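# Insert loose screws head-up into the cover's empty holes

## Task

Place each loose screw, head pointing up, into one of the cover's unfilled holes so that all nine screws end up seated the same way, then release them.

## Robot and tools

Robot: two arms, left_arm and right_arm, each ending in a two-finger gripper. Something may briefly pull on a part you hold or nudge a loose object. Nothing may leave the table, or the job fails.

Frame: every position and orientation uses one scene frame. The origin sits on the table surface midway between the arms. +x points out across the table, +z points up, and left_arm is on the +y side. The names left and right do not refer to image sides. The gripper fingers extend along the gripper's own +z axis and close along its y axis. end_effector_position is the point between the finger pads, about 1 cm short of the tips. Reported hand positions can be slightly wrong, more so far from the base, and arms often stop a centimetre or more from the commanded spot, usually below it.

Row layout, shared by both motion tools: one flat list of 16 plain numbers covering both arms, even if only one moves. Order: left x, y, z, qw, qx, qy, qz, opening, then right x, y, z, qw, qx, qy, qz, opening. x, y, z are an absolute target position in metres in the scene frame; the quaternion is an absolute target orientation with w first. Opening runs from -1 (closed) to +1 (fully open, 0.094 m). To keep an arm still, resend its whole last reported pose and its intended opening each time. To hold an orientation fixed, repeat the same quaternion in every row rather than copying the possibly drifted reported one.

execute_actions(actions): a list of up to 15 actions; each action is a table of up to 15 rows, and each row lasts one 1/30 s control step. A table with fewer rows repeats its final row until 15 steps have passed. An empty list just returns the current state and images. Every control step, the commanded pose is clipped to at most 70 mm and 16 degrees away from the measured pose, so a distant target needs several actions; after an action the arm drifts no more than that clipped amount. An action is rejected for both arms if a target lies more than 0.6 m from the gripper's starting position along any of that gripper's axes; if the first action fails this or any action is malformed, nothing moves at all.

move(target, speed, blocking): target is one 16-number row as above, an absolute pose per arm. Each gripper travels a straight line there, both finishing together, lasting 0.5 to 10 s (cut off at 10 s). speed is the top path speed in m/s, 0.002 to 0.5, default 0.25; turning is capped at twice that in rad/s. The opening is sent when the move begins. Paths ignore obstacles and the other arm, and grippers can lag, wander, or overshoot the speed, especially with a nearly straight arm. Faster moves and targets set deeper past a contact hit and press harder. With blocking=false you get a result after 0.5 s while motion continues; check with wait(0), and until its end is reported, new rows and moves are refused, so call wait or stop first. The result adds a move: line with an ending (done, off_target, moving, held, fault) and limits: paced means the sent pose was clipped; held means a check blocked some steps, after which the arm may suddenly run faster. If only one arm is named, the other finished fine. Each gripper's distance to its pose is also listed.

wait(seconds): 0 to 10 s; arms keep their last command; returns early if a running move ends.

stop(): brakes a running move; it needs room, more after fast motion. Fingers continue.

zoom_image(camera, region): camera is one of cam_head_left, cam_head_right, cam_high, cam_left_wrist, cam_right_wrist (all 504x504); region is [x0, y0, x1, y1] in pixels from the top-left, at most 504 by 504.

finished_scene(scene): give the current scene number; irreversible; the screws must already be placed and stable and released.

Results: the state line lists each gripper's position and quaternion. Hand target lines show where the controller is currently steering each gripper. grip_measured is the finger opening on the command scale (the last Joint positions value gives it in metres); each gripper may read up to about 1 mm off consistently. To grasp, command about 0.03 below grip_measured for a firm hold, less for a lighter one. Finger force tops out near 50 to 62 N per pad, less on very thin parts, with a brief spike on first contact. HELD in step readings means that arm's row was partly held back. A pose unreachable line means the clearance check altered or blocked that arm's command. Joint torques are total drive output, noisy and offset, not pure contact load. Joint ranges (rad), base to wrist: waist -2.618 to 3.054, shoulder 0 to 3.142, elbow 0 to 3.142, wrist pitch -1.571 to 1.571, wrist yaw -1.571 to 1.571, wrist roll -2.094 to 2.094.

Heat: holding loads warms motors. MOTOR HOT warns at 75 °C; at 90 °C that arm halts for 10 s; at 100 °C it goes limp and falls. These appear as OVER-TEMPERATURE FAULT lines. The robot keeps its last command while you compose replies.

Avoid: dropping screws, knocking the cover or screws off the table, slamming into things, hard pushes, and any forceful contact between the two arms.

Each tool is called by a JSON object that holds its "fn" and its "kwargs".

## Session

{"fn": "execute_actions", "kwargs": {"actions": []}}

Scene clock: 0.00 s.
left_arm: end_effector_position=(+0.0500, +0.0002, +0.1210) grip_measured=+1.000 end_effector_quat_wxyz=(+0.288, +0.409, +0.651, -0.571) | right_arm: end_effector_position=(+0.1699, -0.1262, +0.3669) grip_measured=+1.000 end_effector_quat_wxyz=(+0.084, +0.436, +0.675, +0.590)
Joint positions: left_arm=[-1.167  1.341  0.132  1.005  0.471 -0.448  0.094] | right_arm=[ 0.455  0.806  1.113 -0.621 -0.355  1.89   0.094]
Joint velocities: left_arm=[0.017 0.002 0.002 0.022 0.022 0.051 0.   ] | right_arm=[ 0.012  0.017  0.007 -0.081 -0.037 -0.051  0.   ]
Joint torques (N m, as the arm reports them, + toward a larger angle): no reading
Hand target (left_arm): +0.050, -0.001, +0.123; +0.291, +0.411, +0.648, -0.572
Hand target (right_arm): +0.168, -0.127, +0.367; +0.086, +0.435, +0.676, +0.589
camera_calibration (this result's frames):
cam_left_wrist: T_world_to_cam=[[-0.710902, -0.0681615, 0.69998, -0.0515787], [-0.623736, 0.520926, -0.582743, 0.167828], [-0.324917, -0.850876, -0.412842, 0.185038], [0, 0, 0, 1]] pos_world=[0.128135, 0.0665026, 0.210296]
cam_right_wrist: T_world_to_cam=[[-0.414569, -0.120237, -0.90204, 0.37822], [-0.907519, 0.128031, 0.400021, 0.0476664], [0.0673914, 0.984455, -0.162195, 0.282108], [0, 0, 0, 1]] pos_world=[0.181045, -0.238349, 0.367859]

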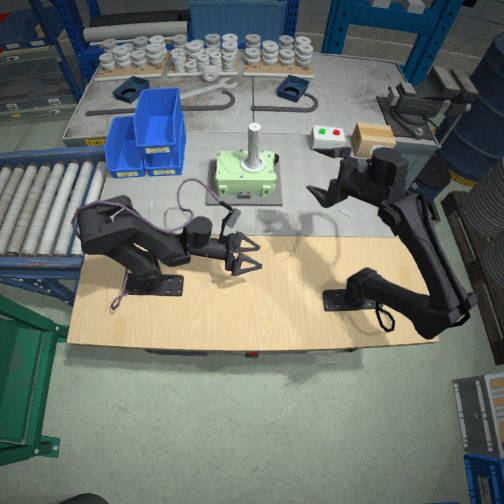

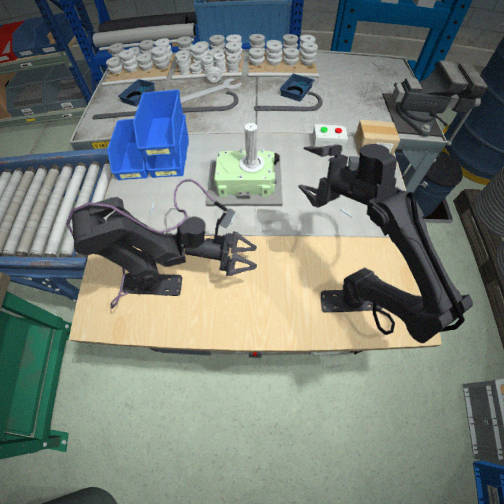

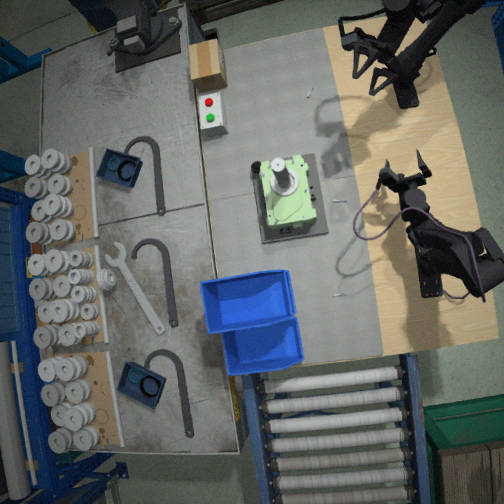

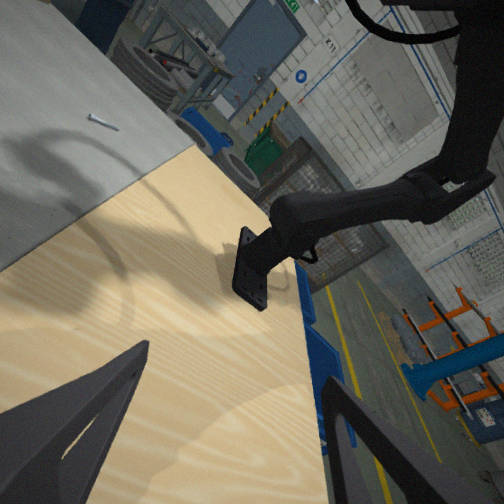

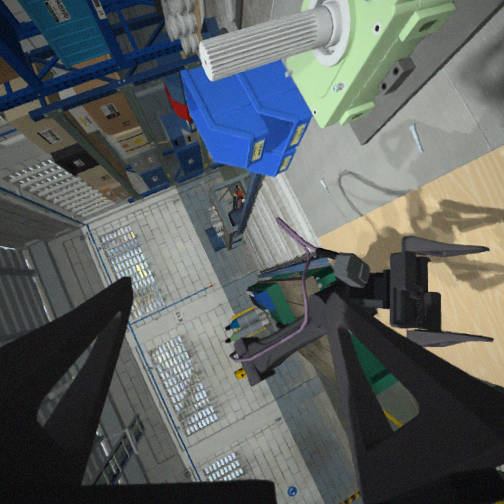

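{"fn": "zoom_image", "kwargs": {"camera": "cam_high", "region": [230,70,370,310]}}

{"fn": "zoom_image", "kwargs": {"camera": "cam_head_left", "region": [200,130,300,210]}}

Region (230, 70, 370, 310) of cam_high's 504x504 image, scaled by 2.100, with more detail than that image has; it fills the left 294 columns of this view, and the rest is white.

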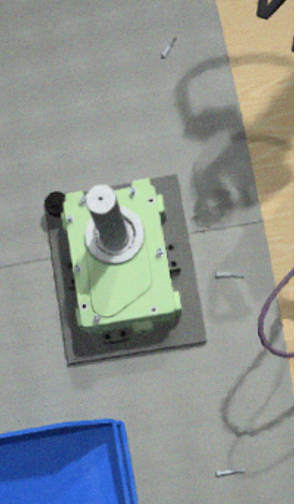

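Region (200, 130, 300, 210) of cam_head_left's 504x504 image, scaled by 5.040, with more detail than that image has; it fills the top 403 rows of this view, and the rest is white.

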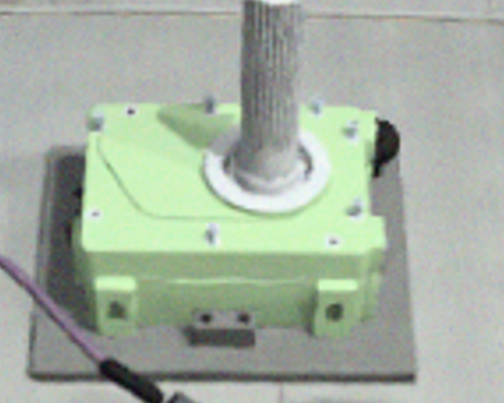

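{"fn": "move", "kwargs": {"target": [0.25,0.09,0.10,0,0,1,0,-0.4,0.28,-0.33,0.10,0,0,1,0,-0.4], "speed": 0.2}}

Scene clock: 5.33 s.
left_arm: end_effector_position=(+0.2427, +0.0870, +0.0969) grip_measured=-0.398 end_effector_quat_wxyz=(-0.005, +0.015, +1.000, -0.004) | right_arm: end_effector_position=(+0.2778, -0.3325, +0.1036) grip_measured=-0.399 end_effector_quat_wxyz=(+0.004, +0.012, +1.000, +0.006)
Joint positions: left_arm=[-0.773  1.858  1.513 -1.228  0.012 -0.762  0.028] | right_arm=[-0.103  1.773  1.433 -1.223 -0.013 -0.052  0.028]
Joint velocities: left_arm=[-0.012  0.007 -0.012 -0.022 -0.022 -0.051  0.001] | right_arm=[-0.002  0.007  0.012  0.037  0.022 -0.081 -0.   ]
Joint torques (N m, as the arm reports them, + toward a larger angle): left_arm=[ 0.91 -7.52  7.31  0.11 -0.2  -0.12] | right_arm=[ 0.61 -7.9   6.32  0.38  0.06 -0.09]
Hand target (left_arm): +0.250, +0.089, +0.100; +0.001, +0.004, +1.000, +0.002
Hand target (right_arm): +0.280, -0.331, +0.099; +0.001, +0.004, +1.000, +0.003
Off the commanded pose (left_arm): 0.009 m, 2 deg.
Off the commanded pose (right_arm): 0.005 m, 2 deg.
move: done
camera_calibration (this result's frames):
cam_left_wrist: T_world_to_cam=[[0.220382, -0.975413, -0.000917311, 0.0290802], [-0.910919, -0.206146, 0.357393, 0.270594], [-0.348795, -0.0779273, -0.933954, 0.300591], [0, 0, 0, 1]] pos_world=[0.344925, 0.107571, 0.184056]
cam_right_wrist: T_world_to_cam=[[0.168689, -0.982806, 0.0750795, -0.389488], [-0.805665, -0.0936001, 0.58493, 0.156206], [-0.567845, -0.15916, -0.807602, 0.298335], [0, 0, 0, 1]] pos_world=[0.36096, -0.320687, 0.178809]

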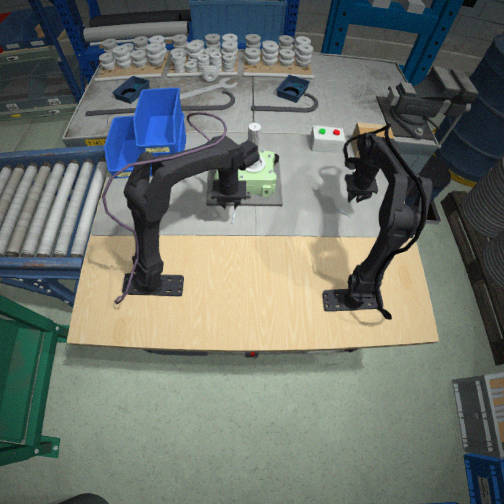

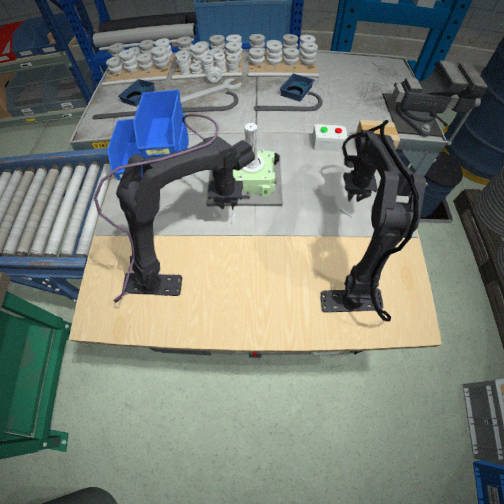

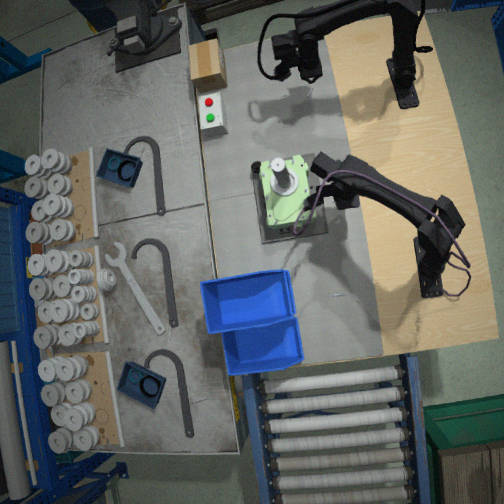

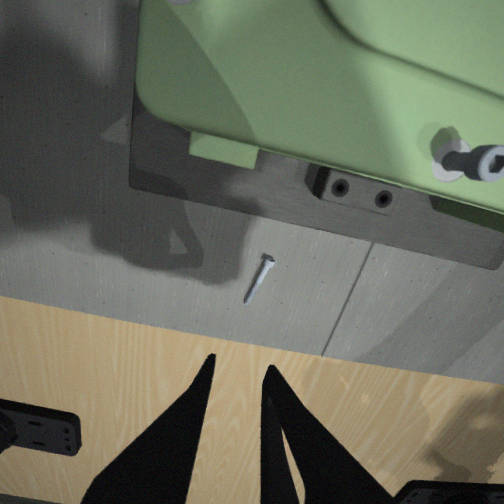

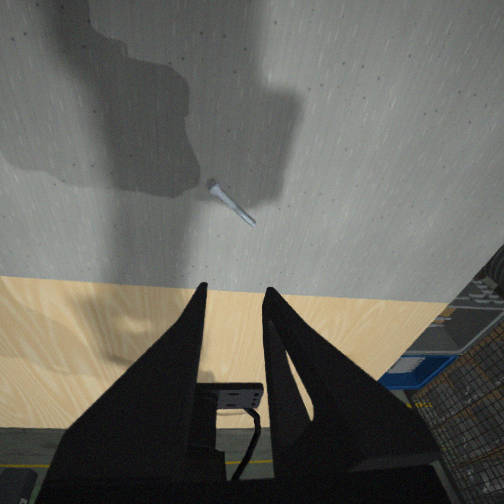

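{"fn": "move", "kwargs": {"target": [0.264,0.080,0.04,0,0.105,0.995,0,-0.4,0.290,-0.323,0.04,0,-0.431,0.903,0,-0.4], "speed": 0.1}}

{"fn": "move", "kwargs": {"target": [0.264,0.080,0.002,0,0.105,0.995,0,-0.4,0.290,-0.323,0.002,0,-0.431,0.903,0,-0.4], "speed": 0.04}}

{"fn": "move", "kwargs": {"target": [0.264,0.080,0.002,0,0.105,0.995,0,-1,0.290,-0.323,0.002,0,-0.431,0.903,0,-1]}}

{"fn": "move", "kwargs": {"target": [0.28,0.2,0.19,0,0,1,0,-1,0.28,-0.25,0.15,0,-0.431,0.903,0,-1], "speed": 0.15}}

{"fn": "move", "kwargs": {"target": [0.37,0.20,0.19,0.542,0.455,0.542,-0.455,-1,0.22,0.07,0.16,0.704,-0.06,0.704,0.06,-1], "speed": 0.2}}

{"fn": "move", "kwargs": {"target": [0.375,0.125,0.16,0.542,0.455,0.542,-0.455,-1,0.22,0.07,0.16,0.704,-0.06,0.704,0.06,-1], "speed": 0.05}}

Scene clock: 10.67 s.
left_arm: end_effector_position=(+0.2602, +0.0725, +0.0493) grip_measured=-0.398 end_effector_quat_wxyz=(+0.003, +0.107, +0.994, -0.010) | right_arm: end_effector_position=(+0.2945, -0.3262, +0.0505) grip_measured=-0.399 end_effector_quat_wxyz=(+0.013, -0.423, +0.906, -0.006)
Joint positions: left_arm=[-0.767  1.96   1.458 -1.053  0.012 -0.572  0.028] | right_arm=[-0.075  1.854  1.319 -1.007 -0.001 -0.921  0.028]
Joint velocities: left_arm=[ 0.007 -0.002  0.012  0.051  0.066 -0.022  0.001] | right_arm=[ 0.017 -0.007  0.002  0.037 -0.007 -0.081 -0.   ]
Joint torques (N m, as the arm reports them, + toward a larger angle): left_arm=[ 1.34 -7.92  3.97  0.44 -0.15  0.08] | right_arm=[ 0.63 -8.14  4.9   0.37  0.03 -0.03]
Hand target (left_arm): +0.264, +0.080, +0.041; +0.000, +0.105, +0.994, -0.000
Hand target (right_arm): +0.290, -0.323, +0.040; -0.000, -0.431, +0.903, +0.000
Off the commanded pose (left_arm): 0.013 m, 1 deg.
Off the commanded pose (right_arm): 0.012 m, 2 deg.
move: off_target (left_arm, right_arm)
camera_calibration (this result's frames):
cam_left_wrist: T_world_to_cam=[[0.0374774, -0.999194, 0.0143674, 0.0596149], [-0.93833, -0.0302422, 0.344415, 0.29562], [-0.343703, -0.0263891, -0.938708, 0.25629], [0, 0, 0, 1]] pos_world=[0.363243, 0.0752704, 0.137909]
cam_right_wrist: T_world_to_cam=[[0.870307, -0.47971, 0.111549, -0.426469], [-0.448935, -0.679549, 0.580233, -0.0946887], [-0.202541, -0.555059, -0.806776, 0.0291813], [0, 0, 0, 1]] pos_world=[0.334561, -0.25273, 0.126057]

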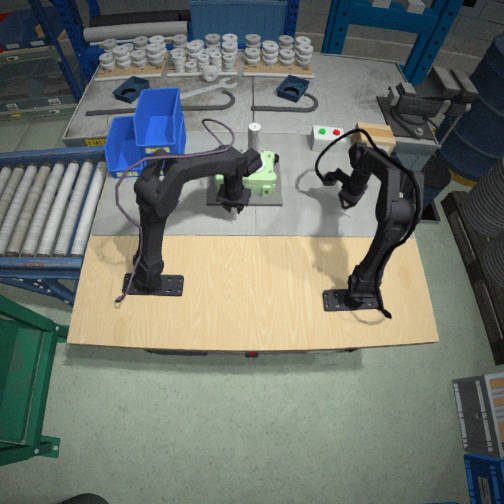

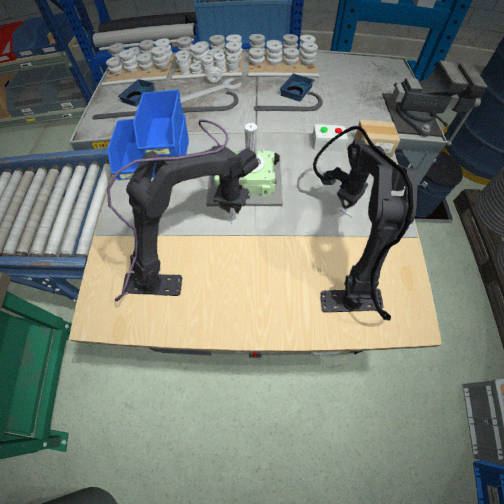

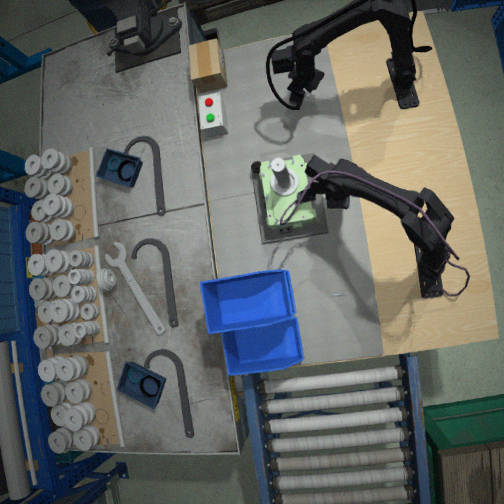

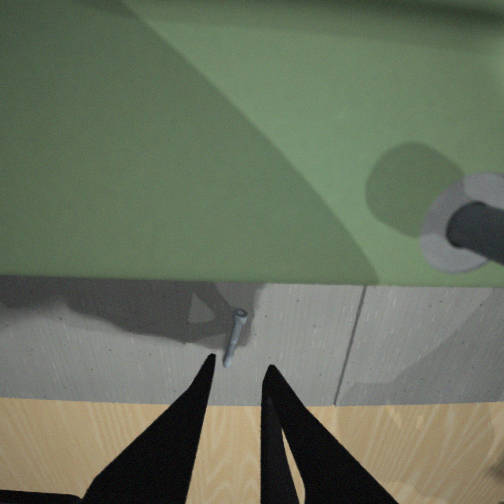

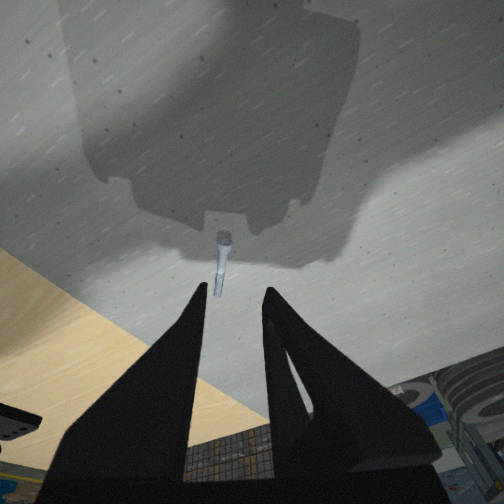

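Scene clock: 12.30 s.
left_arm: end_effector_position=(+0.2774, +0.0658, +0.0272) grip_measured=-0.398 end_effector_quat_wxyz=(+0.045, +0.106, +0.993, -0.017) | right_arm: end_effector_position=(+0.2941, -0.3263, +0.0156) grip_measured=-0.399 end_effector_quat_wxyz=(+0.011, -0.424, +0.905, -0.005)
Joint positions: left_arm=[-0.767  1.979  1.389 -0.889 -0.03  -0.572  0.028] | right_arm=[-0.075  1.903  1.237 -0.88  -0.001 -0.924  0.028]
Joint velocities: left_arm=[-0.007  0.002 -0.017  0.022  0.022  0.007 -0.   ] | right_arm=[-0.007  0.002 -0.012 -0.081  0.022 -0.037 -0.   ]
Joint torques (N m, as the arm reports them, + toward a larger angle): left_arm=[ 1.36 -6.08  2.63  0.29  0.34  0.07] | right_arm=[ 0.64 -7.83  4.23  0.55  0.02 -0.07]
Hand target (left_arm): +0.263, +0.080, +0.004; -0.000, +0.104, +0.995, -0.000
Hand target (right_arm): +0.289, -0.323, +0.002; -0.000, -0.431, +0.903, +0.000
Off the commanded pose (left_arm): 0.032 m, 6 deg.
Off the commanded pose (right_arm): 0.015 m, 2 deg.
move: off_target (left_arm, right_arm)
camera_calibration (this result's frames):
cam_left_wrist: T_world_to_cam=[[0.0373798, -0.998416, 0.0420545, 0.0518143], [-0.963702, -0.0248836, 0.265818, 0.327962], [-0.264351, -0.0504643, -0.963105, 0.221542], [0, 0, 0, 1]] pos_world=[0.372685, 0.071073, 0.124011]
cam_right_wrist: T_world_to_cam=[[0.872083, -0.477368, 0.107663, -0.421928], [-0.444458, -0.680599, 0.582445, -0.0763465], [-0.204765, -0.555792, -0.805709, 0.00130022], [0, 0, 0, 1]] pos_world=[0.33429, -0.252654, 0.0909414]

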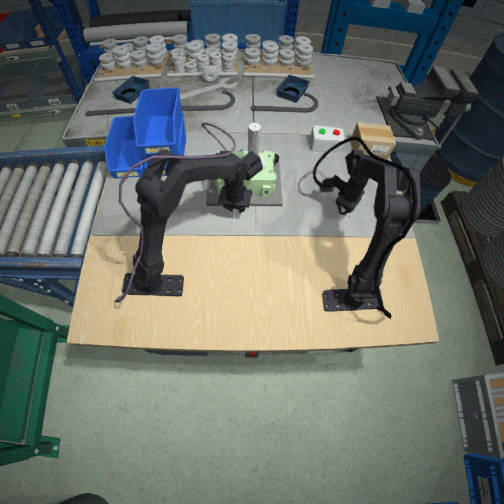

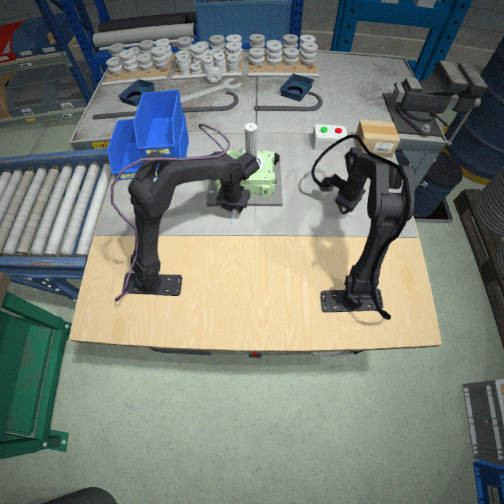

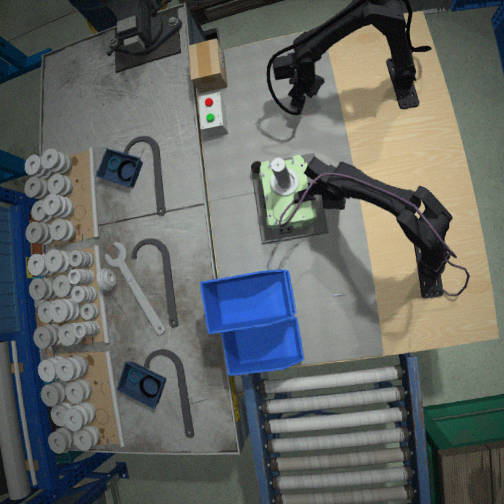

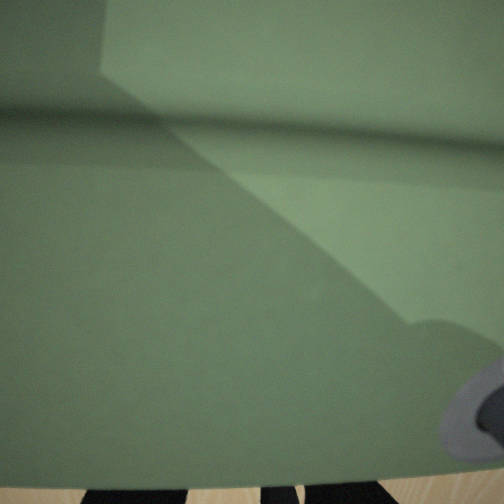

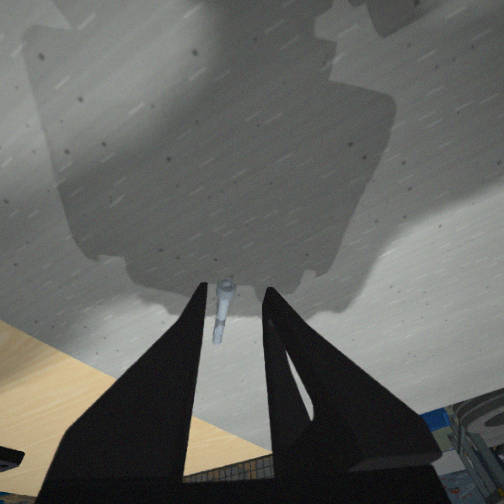

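Scene clock: 13.00 s.
left_arm: end_effector_position=(+0.2785, +0.0658, +0.0268) grip_measured=-0.984 end_effector_quat_wxyz=(+0.047, +0.106, +0.993, -0.017) | right_arm: end_effector_position=(+0.2960, -0.3264, +0.0157) grip_measured=-0.873 end_effector_quat_wxyz=(+0.014, -0.424, +0.905, -0.007)
Joint positions: left_arm=[-0.767  1.98   1.389 -0.885 -0.034 -0.572  0.001] | right_arm=[-0.075  1.903  1.237 -0.872 -0.001 -0.924  0.006]
Joint velocities: left_arm=[-0.002  0.017  0.002 -0.007 -0.007  0.007  0.   ] | right_arm=[ 0.007  0.002 -0.012 -0.037  0.051  0.007  0.   ]
Joint torques (N m, as the arm reports them, + toward a larger angle): left_arm=[ 1.39 -6.09  2.62  0.23  0.39  0.07] | right_arm=[ 0.62 -7.82  4.3   0.49  0.01 -0.06]
Hand target (left_arm): +0.263, +0.080, +0.004; -0.000, +0.104, +0.995, -0.000
Hand target (right_arm): +0.290, -0.323, +0.002; -0.000, -0.431, +0.903, +0.000
Off the commanded pose (left_arm): 0.032 m, 6 deg.
Off the commanded pose (right_arm): 0.015 m, 2 deg.
move: off_target (left_arm, right_arm)
camera_calibration (this result's frames):
cam_left_wrist: T_world_to_cam=[[0.0375815, -0.998457, 0.0408926, 0.0517313], [-0.964897, -0.0256136, 0.261375, 0.329635], [-0.259924, -0.04928, -0.964371, 0.220124], [0, 0, 0, 1]] pos_world=[0.373335, 0.0709423, 0.124007]
cam_right_wrist: T_world_to_cam=[[0.871233, -0.477295, 0.114644, -0.423492], [-0.448883, -0.680164, 0.579553, -0.0741468], [-0.198641, -0.556387, -0.806831, -0.000346982], [0, 0, 0, 1]] pos_world=[0.335608, -0.252756, 0.0912429]

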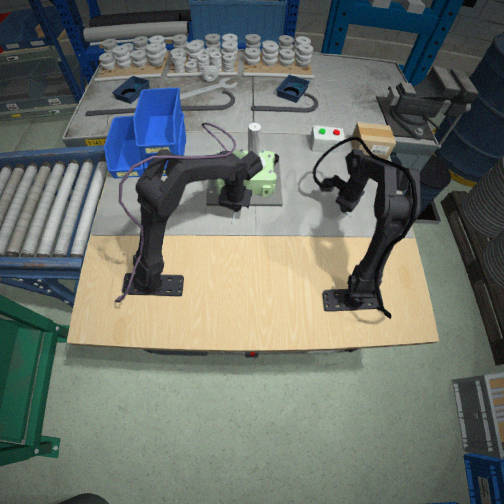

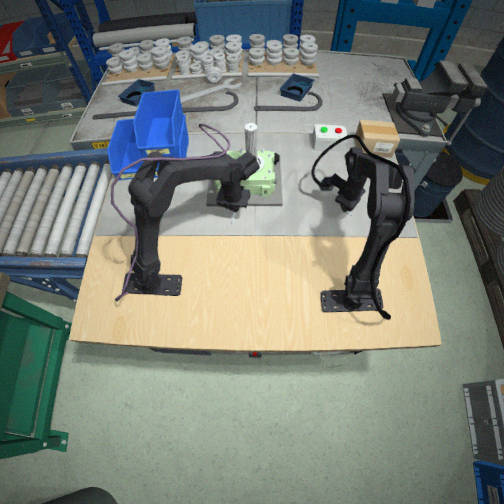

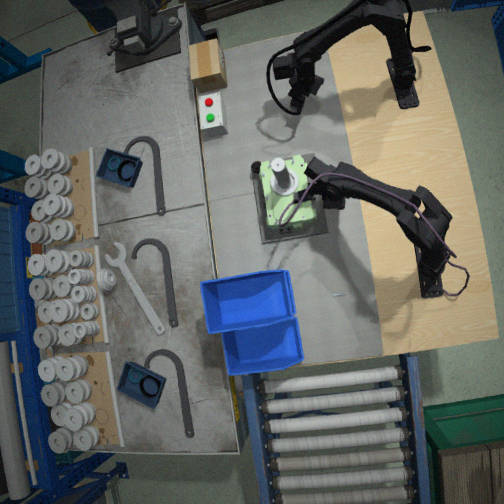

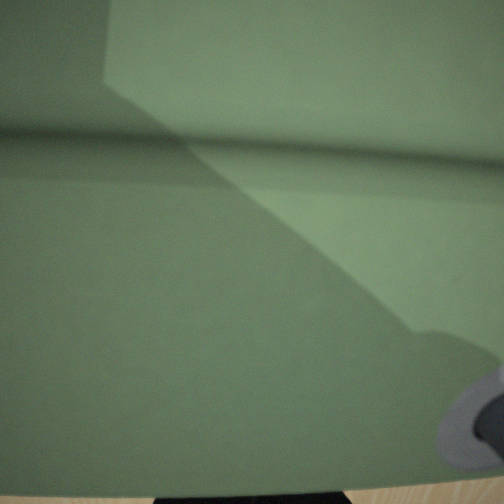

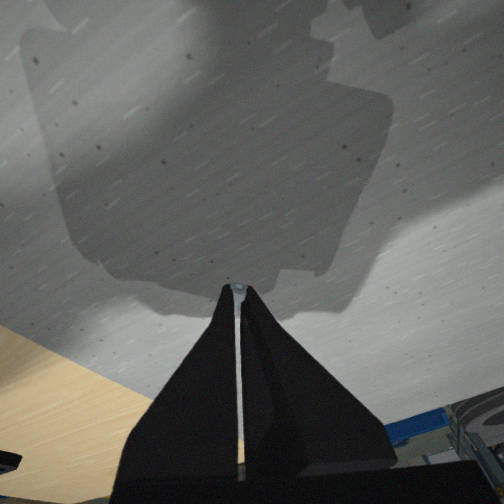

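Scene clock: 15.07 s.
left_arm: end_effector_position=(+0.2785, +0.1993, +0.1785) grip_measured=-0.984 end_effector_quat_wxyz=(-0.011, -0.002, +1.000, +0.010) | right_arm: end_effector_position=(+0.2797, -0.2522, +0.1400) grip_measured=-0.873 end_effector_quat_wxyz=(-0.012, -0.430, +0.903, +0.003)
Joint positions: left_arm=[-0.44   1.753  1.707 -1.553 -0.009 -0.461  0.001] | right_arm=[ 0.148  1.827  1.644 -1.413  0.001 -0.713  0.006]
Joint velocities: left_arm=[-0.002  0.002 -0.007 -0.037 -0.022 -0.095  0.   ] | right_arm=[ 0.007 -0.002  0.002  0.037 -0.081 -0.022  0.   ]
Joint torques (N m, as the arm reports them, + toward a larger angle): left_arm=[ 0.7  -8.37  7.09  0.05  0.06  0.07] | right_arm=[  0.36 -10.83   7.85   0.12  -0.01   0.07]
Hand target (left_arm): +0.280, +0.200, +0.189; -0.000, +0.000, +1.000, +0.001
Hand target (right_arm): +0.281, -0.250, +0.150; -0.001, -0.431, +0.903, +0.001
Off the commanded pose (left_arm): 0.012 m, 2 deg.
Off the commanded pose (right_arm): 0.010 m, 1 deg.
move: off_target (left_arm)
camera_calibration (this result's frames):
cam_left_wrist: T_world_to_cam=[[0.251383, -0.967391, -0.0310083, 0.125919], [-0.899515, -0.245332, 0.361503, 0.301125], [-0.357322, -0.0629832, -0.931855, 0.397108], [0, 0, 0, 1]] pos_world=[0.381108, 0.2207, 0.265094]
cam_right_wrist: T_world_to_cam=[[0.882483, -0.465596, 0.0666611, -0.381643], [-0.406213, -0.683019, 0.607022, -0.119511], [-0.237097, -0.562765, -0.791884, 0.145098], [0, 0, 0, 1]] pos_world=[0.322649, -0.177664, 0.212887]

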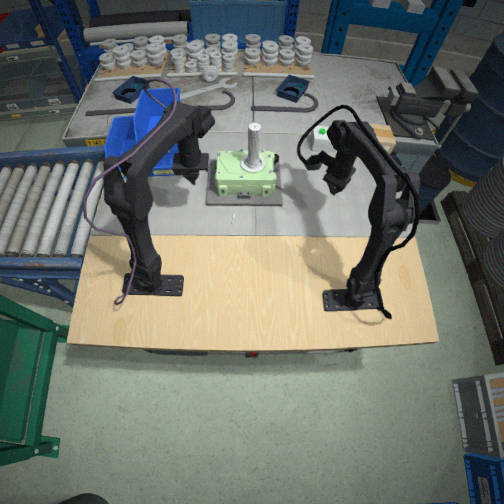

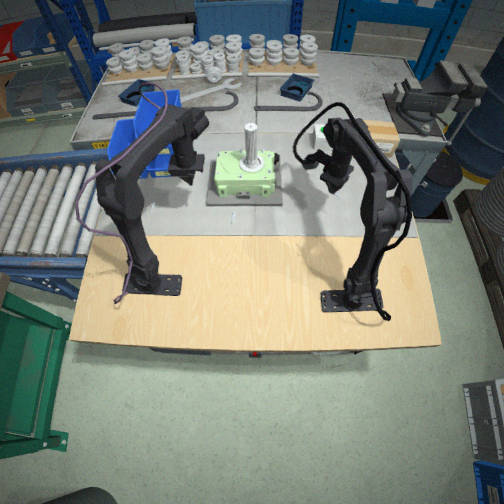

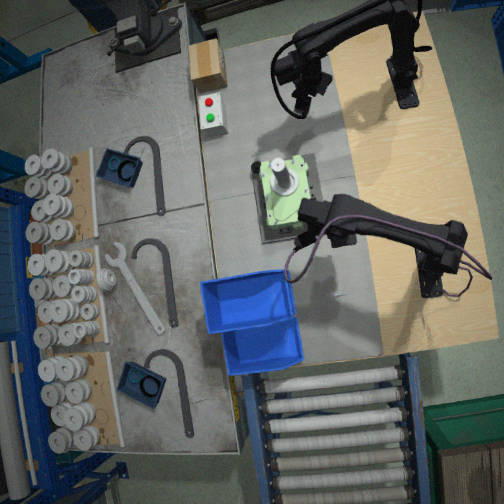

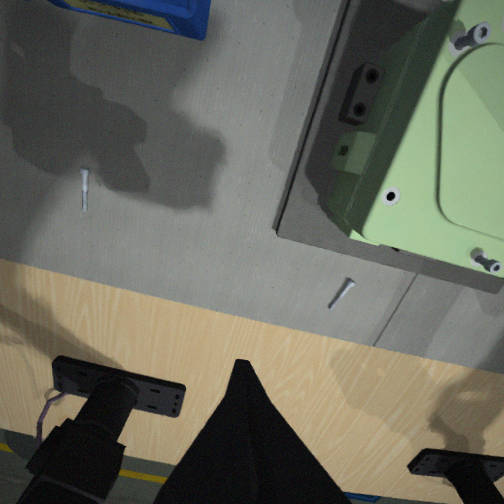

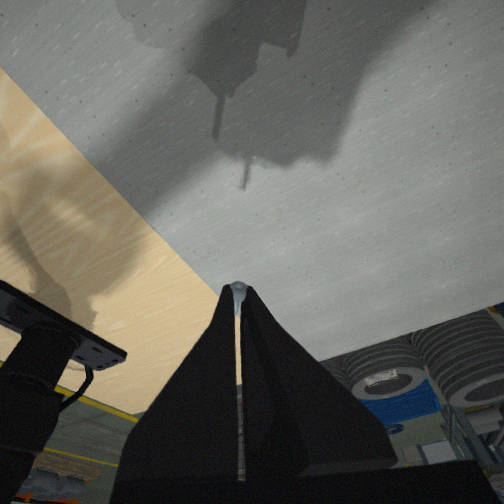

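Scene clock: 21.17 s.
left_arm: end_effector_position=(+0.3724, +0.1951, +0.1969) grip_measured=-0.984 end_effector_quat_wxyz=(+0.542, +0.469, +0.542, -0.439) | right_arm: end_effector_position=(+0.2223, +0.0646, +0.1657) grip_measured=-0.873 end_effector_quat_wxyz=(+0.704, -0.063, +0.704, +0.064)
Joint positions: left_arm=[0.124 1.775 0.9   0.503 1.495 0.404 0.001] | right_arm=[ 1.272  1.984  0.861  1.125  1.12  -0.     0.006]
Joint velocities: left_arm=[ 0.027  0.002 -0.11   0.256  0.007 -0.256 -0.   ] | right_arm=[-0.012  0.002 -0.032  0.007  0.066  0.007 -0.001]
Joint torques (N m, as the arm reports them, + toward a larger angle): left_arm=[ 0.85 -6.32  3.91  1.38  0.43 -0.1 ] | right_arm=[ 0.42 -8.32  6.99  1.49  0.08 -0.02]
Hand target (left_arm): +0.370, +0.198, +0.190; +0.535, +0.460, +0.547, -0.451
Hand target (right_arm): +0.222, +0.070, +0.161; +0.704, -0.066, +0.705, +0.060
Off the commanded pose (left_arm): 0.009 m, 2 deg.
Off the commanded pose (right_arm): 0.008 m, 1 deg.
move: done
camera_calibration (this result's frames):
cam_left_wrist: T_world_to_cam=[[-0.959018, -0.182421, 0.216811, 0.34759], [-0.267406, 0.329672, -0.905434, 0.279821], [0.0936938, -0.926304, -0.364942, 0.336339], [0, 0, 0, 1]] pos_world=[0.376658, 0.28271, 0.300743]
cam_right_wrist: T_world_to_cam=[[0.09076, -0.977455, 0.190644, 0.00330293], [-0.564336, -0.208211, -0.798858, 0.29532], [0.820541, -0.0350828, -0.57051, 0.0242384], [0, 0, 0, 1]] pos_world=[0.146471, 0.0655676, 0.249117]

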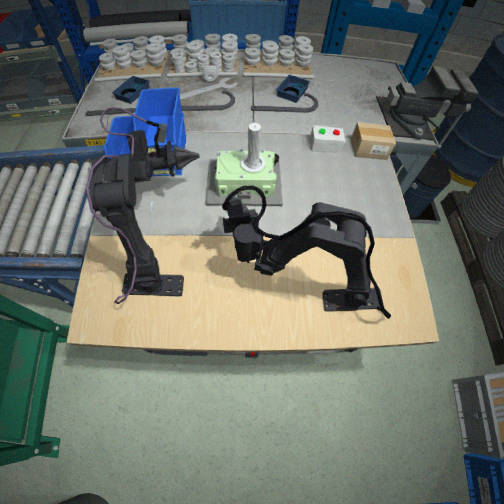

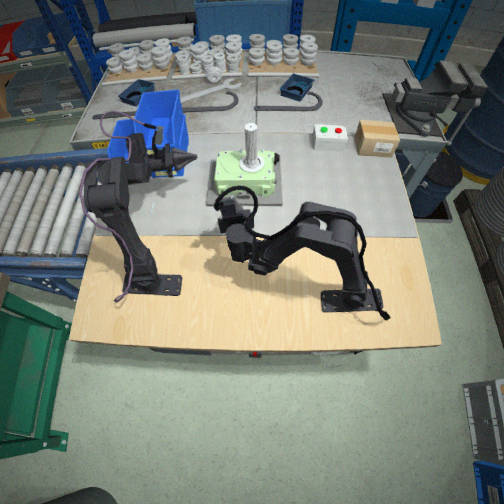

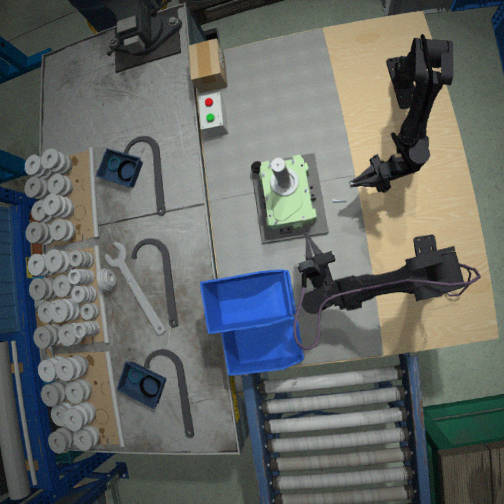

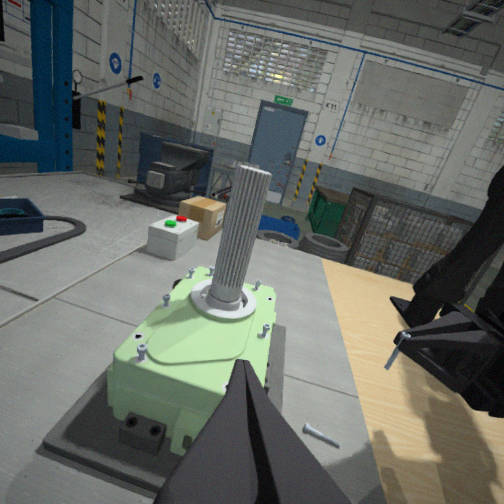

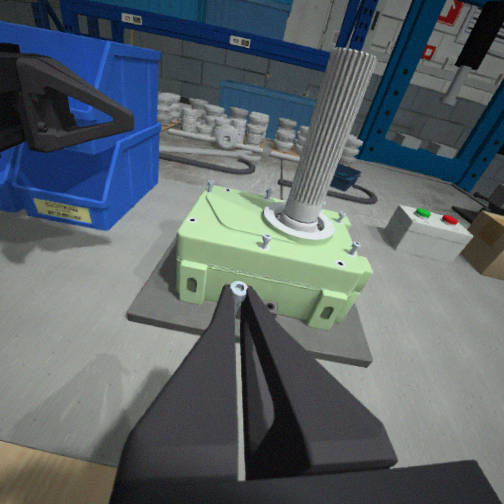

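Scene clock: 23.33 s.
left_arm: end_effector_position=(+0.3774, +0.1284, +0.1701) grip_measured=-0.984 end_effector_quat_wxyz=(+0.550, +0.463, +0.532, -0.448) | right_arm: end_effector_position=(+0.2227, +0.0618, +0.1669) grip_measured=-0.873 end_effector_quat_wxyz=(+0.706, -0.055, +0.703, +0.062)
Joint positions: left_arm=[-0.069  1.954  0.82   1.162  1.312  0.006  0.001] | right_arm=[ 1.272  1.984  0.861  1.134  1.136 -0.     0.006]
Joint velocities: left_arm=[ 0.007  0.002 -0.012 -0.022  0.007 -0.051 -0.001] | right_arm=[ 0.007 -0.027 -0.002  0.022  0.007 -0.051 -0.001]
Joint torques (N m, as the arm reports them, + toward a larger angle): left_arm=[-0.84 -7.04  3.01  1.54 -0.17 -0.1 ] | right_arm=[ 0.84 -7.61  7.31  1.47  0.07  0.  ]
Hand target (left_arm): +0.375, +0.125, +0.161; +0.542, +0.454, +0.541, -0.455
Hand target (right_arm): +0.220, +0.070, +0.160; +0.704, -0.060, +0.705, +0.060
Off the commanded pose (left_arm): 0.011 m, 2 deg.
Off the commanded pose (right_arm): 0.011 m, 1 deg.
move: off_target (left_arm, right_arm)
camera_calibration (this result's frames):
cam_left_wrist: T_world_to_cam=[[-0.961192, -0.170742, 0.216697, 0.345443], [-0.260185, 0.299875, -0.917812, 0.2821], [0.0917273, -0.938574, -0.332662, 0.26113], [0, 0, 0, 1]] pos_world=[0.381483, 0.219477, 0.270926]
cam_right_wrist: T_world_to_cam=[[0.0750171, -0.980265, 0.182901, 0.00530001], [-0.565622, -0.192886, -0.80179, 0.295861], [0.821245, -0.0433047, -0.568929, 0.0245631], [0, 0, 0, 1]] pos_world=[0.146776, 0.0633266, 0.250224]

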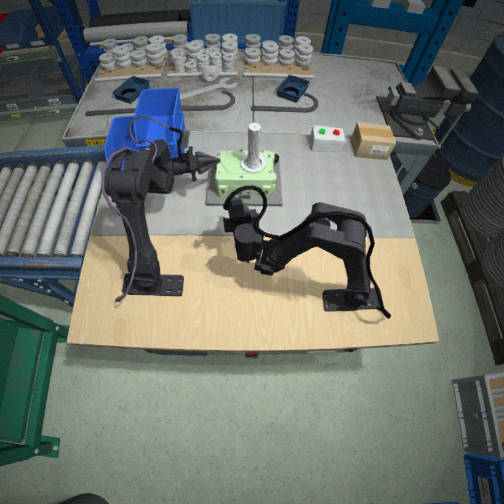

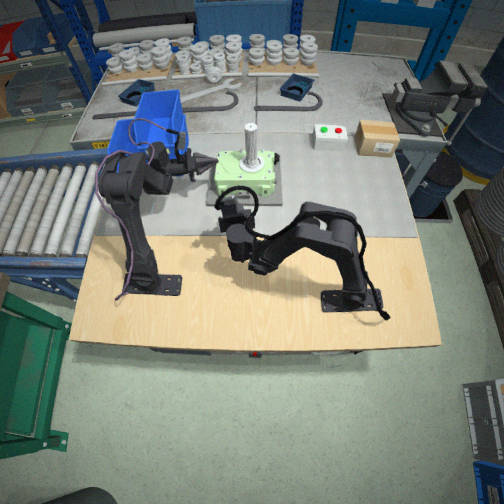

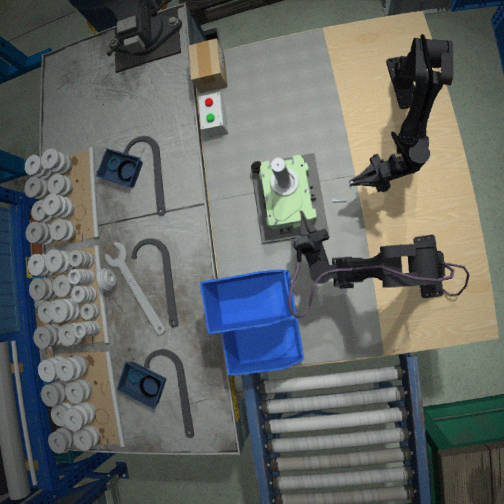

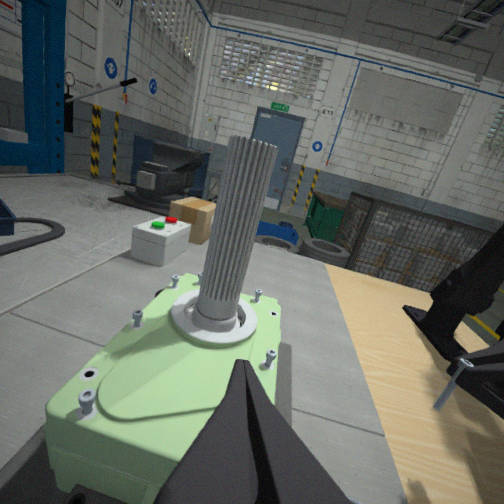

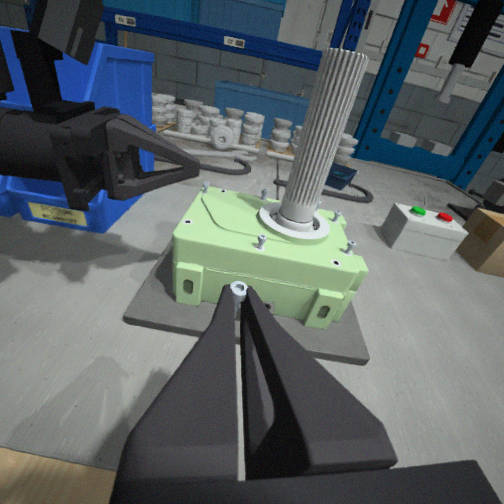

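{"fn": "move", "kwargs": {"target": [0.25,0.06,0.16,0.704,0.06,0.704,-0.06,-1,0.36,-0.055,0.16,0.542,-0.455,0.542,0.455,-1], "speed": 0.15}}

Scene clock: 28.37 s.
left_arm: end_effector_position=(+0.2505, +0.0690, +0.1602) grip_measured=-0.984 end_effector_quat_wxyz=(+0.705, +0.062, +0.704, -0.062) | right_arm: end_effector_position=(+0.3524, -0.0566, +0.1653) grip_measured=-0.874 end_effector_quat_wxyz=(+0.550, -0.457, +0.535, +0.450)
Joint positions: left_arm=[-1.25   1.695  0.387  1.313 -1.093  0.003  0.001] | right_arm=[ 0.181  2.048  0.95   1.121 -1.183 -0.     0.006]
Joint velocities: left_arm=[-0.007 -0.012 -0.022  0.022  0.037 -0.022 -0.001] | right_arm=[-0.007  0.012  0.002 -0.022 -0.037 -0.066 -0.002]
Joint torques (N m, as the arm reports them, + toward a larger angle): left_arm=[-0.88 -4.44  5.64  1.43 -0.18 -0.1 ] | right_arm=[-0.27 -9.49  7.14  1.26 -0.09 -0.05]
Hand target (left_arm): +0.250, +0.063, +0.160; +0.704, +0.060, +0.705, -0.061
Hand target (right_arm): +0.357, -0.057, +0.160; +0.543, -0.455, +0.541, +0.454
Off the commanded pose (left_arm): 0.009 m, 0 deg.
Off the commanded pose (right_arm): 0.009 m, 1 deg.
move: done
camera_calibration (this result's frames):
cam_left_wrist: T_world_to_cam=[[-0.163834, -0.954432, 0.249435, 0.0645095], [-0.380506, -0.172145, -0.908615, 0.318964], [0.91015, -0.243773, -0.334964, -0.0388661], [0, 0, 0, 1]] pos_world=[0.167311, 0.107003, 0.260706]
cam_right_wrist: T_world_to_cam=[[0.942307, -0.259029, 0.212042, -0.389881], [0.0156394, -0.598675, -0.800839, 0.117096], [0.334385, 0.757952, -0.560085, 0.127498], [0, 0, 0, 1]] pos_world=[0.322923, -0.127526, 0.247856]

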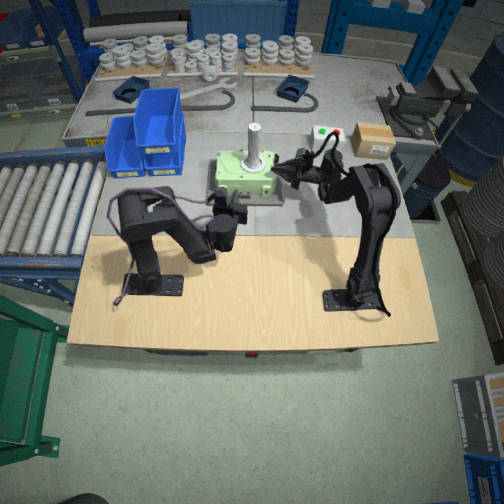

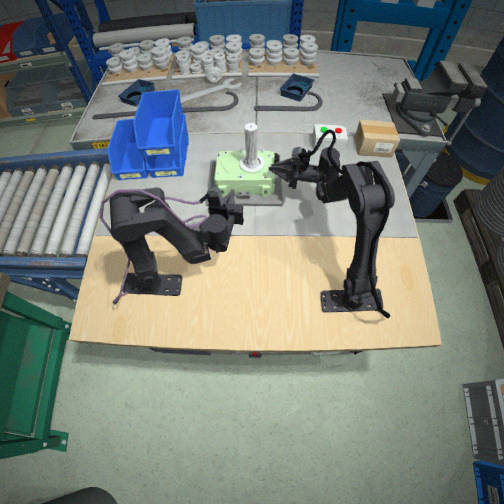

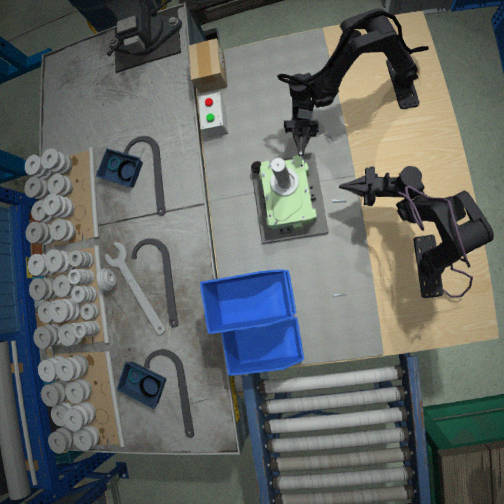

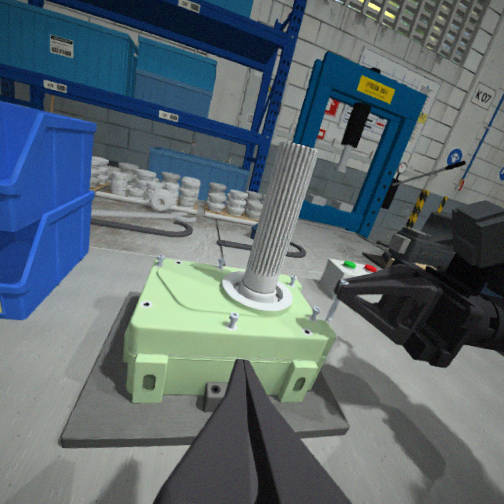

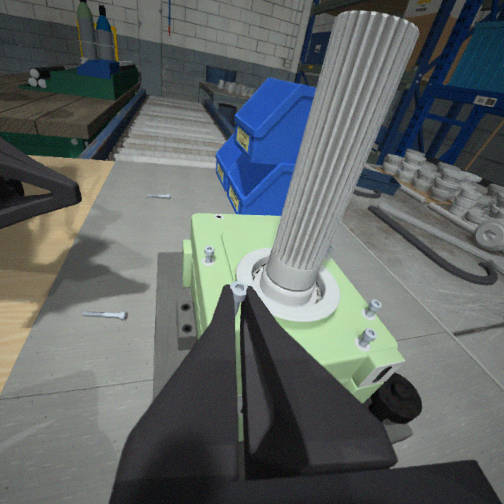

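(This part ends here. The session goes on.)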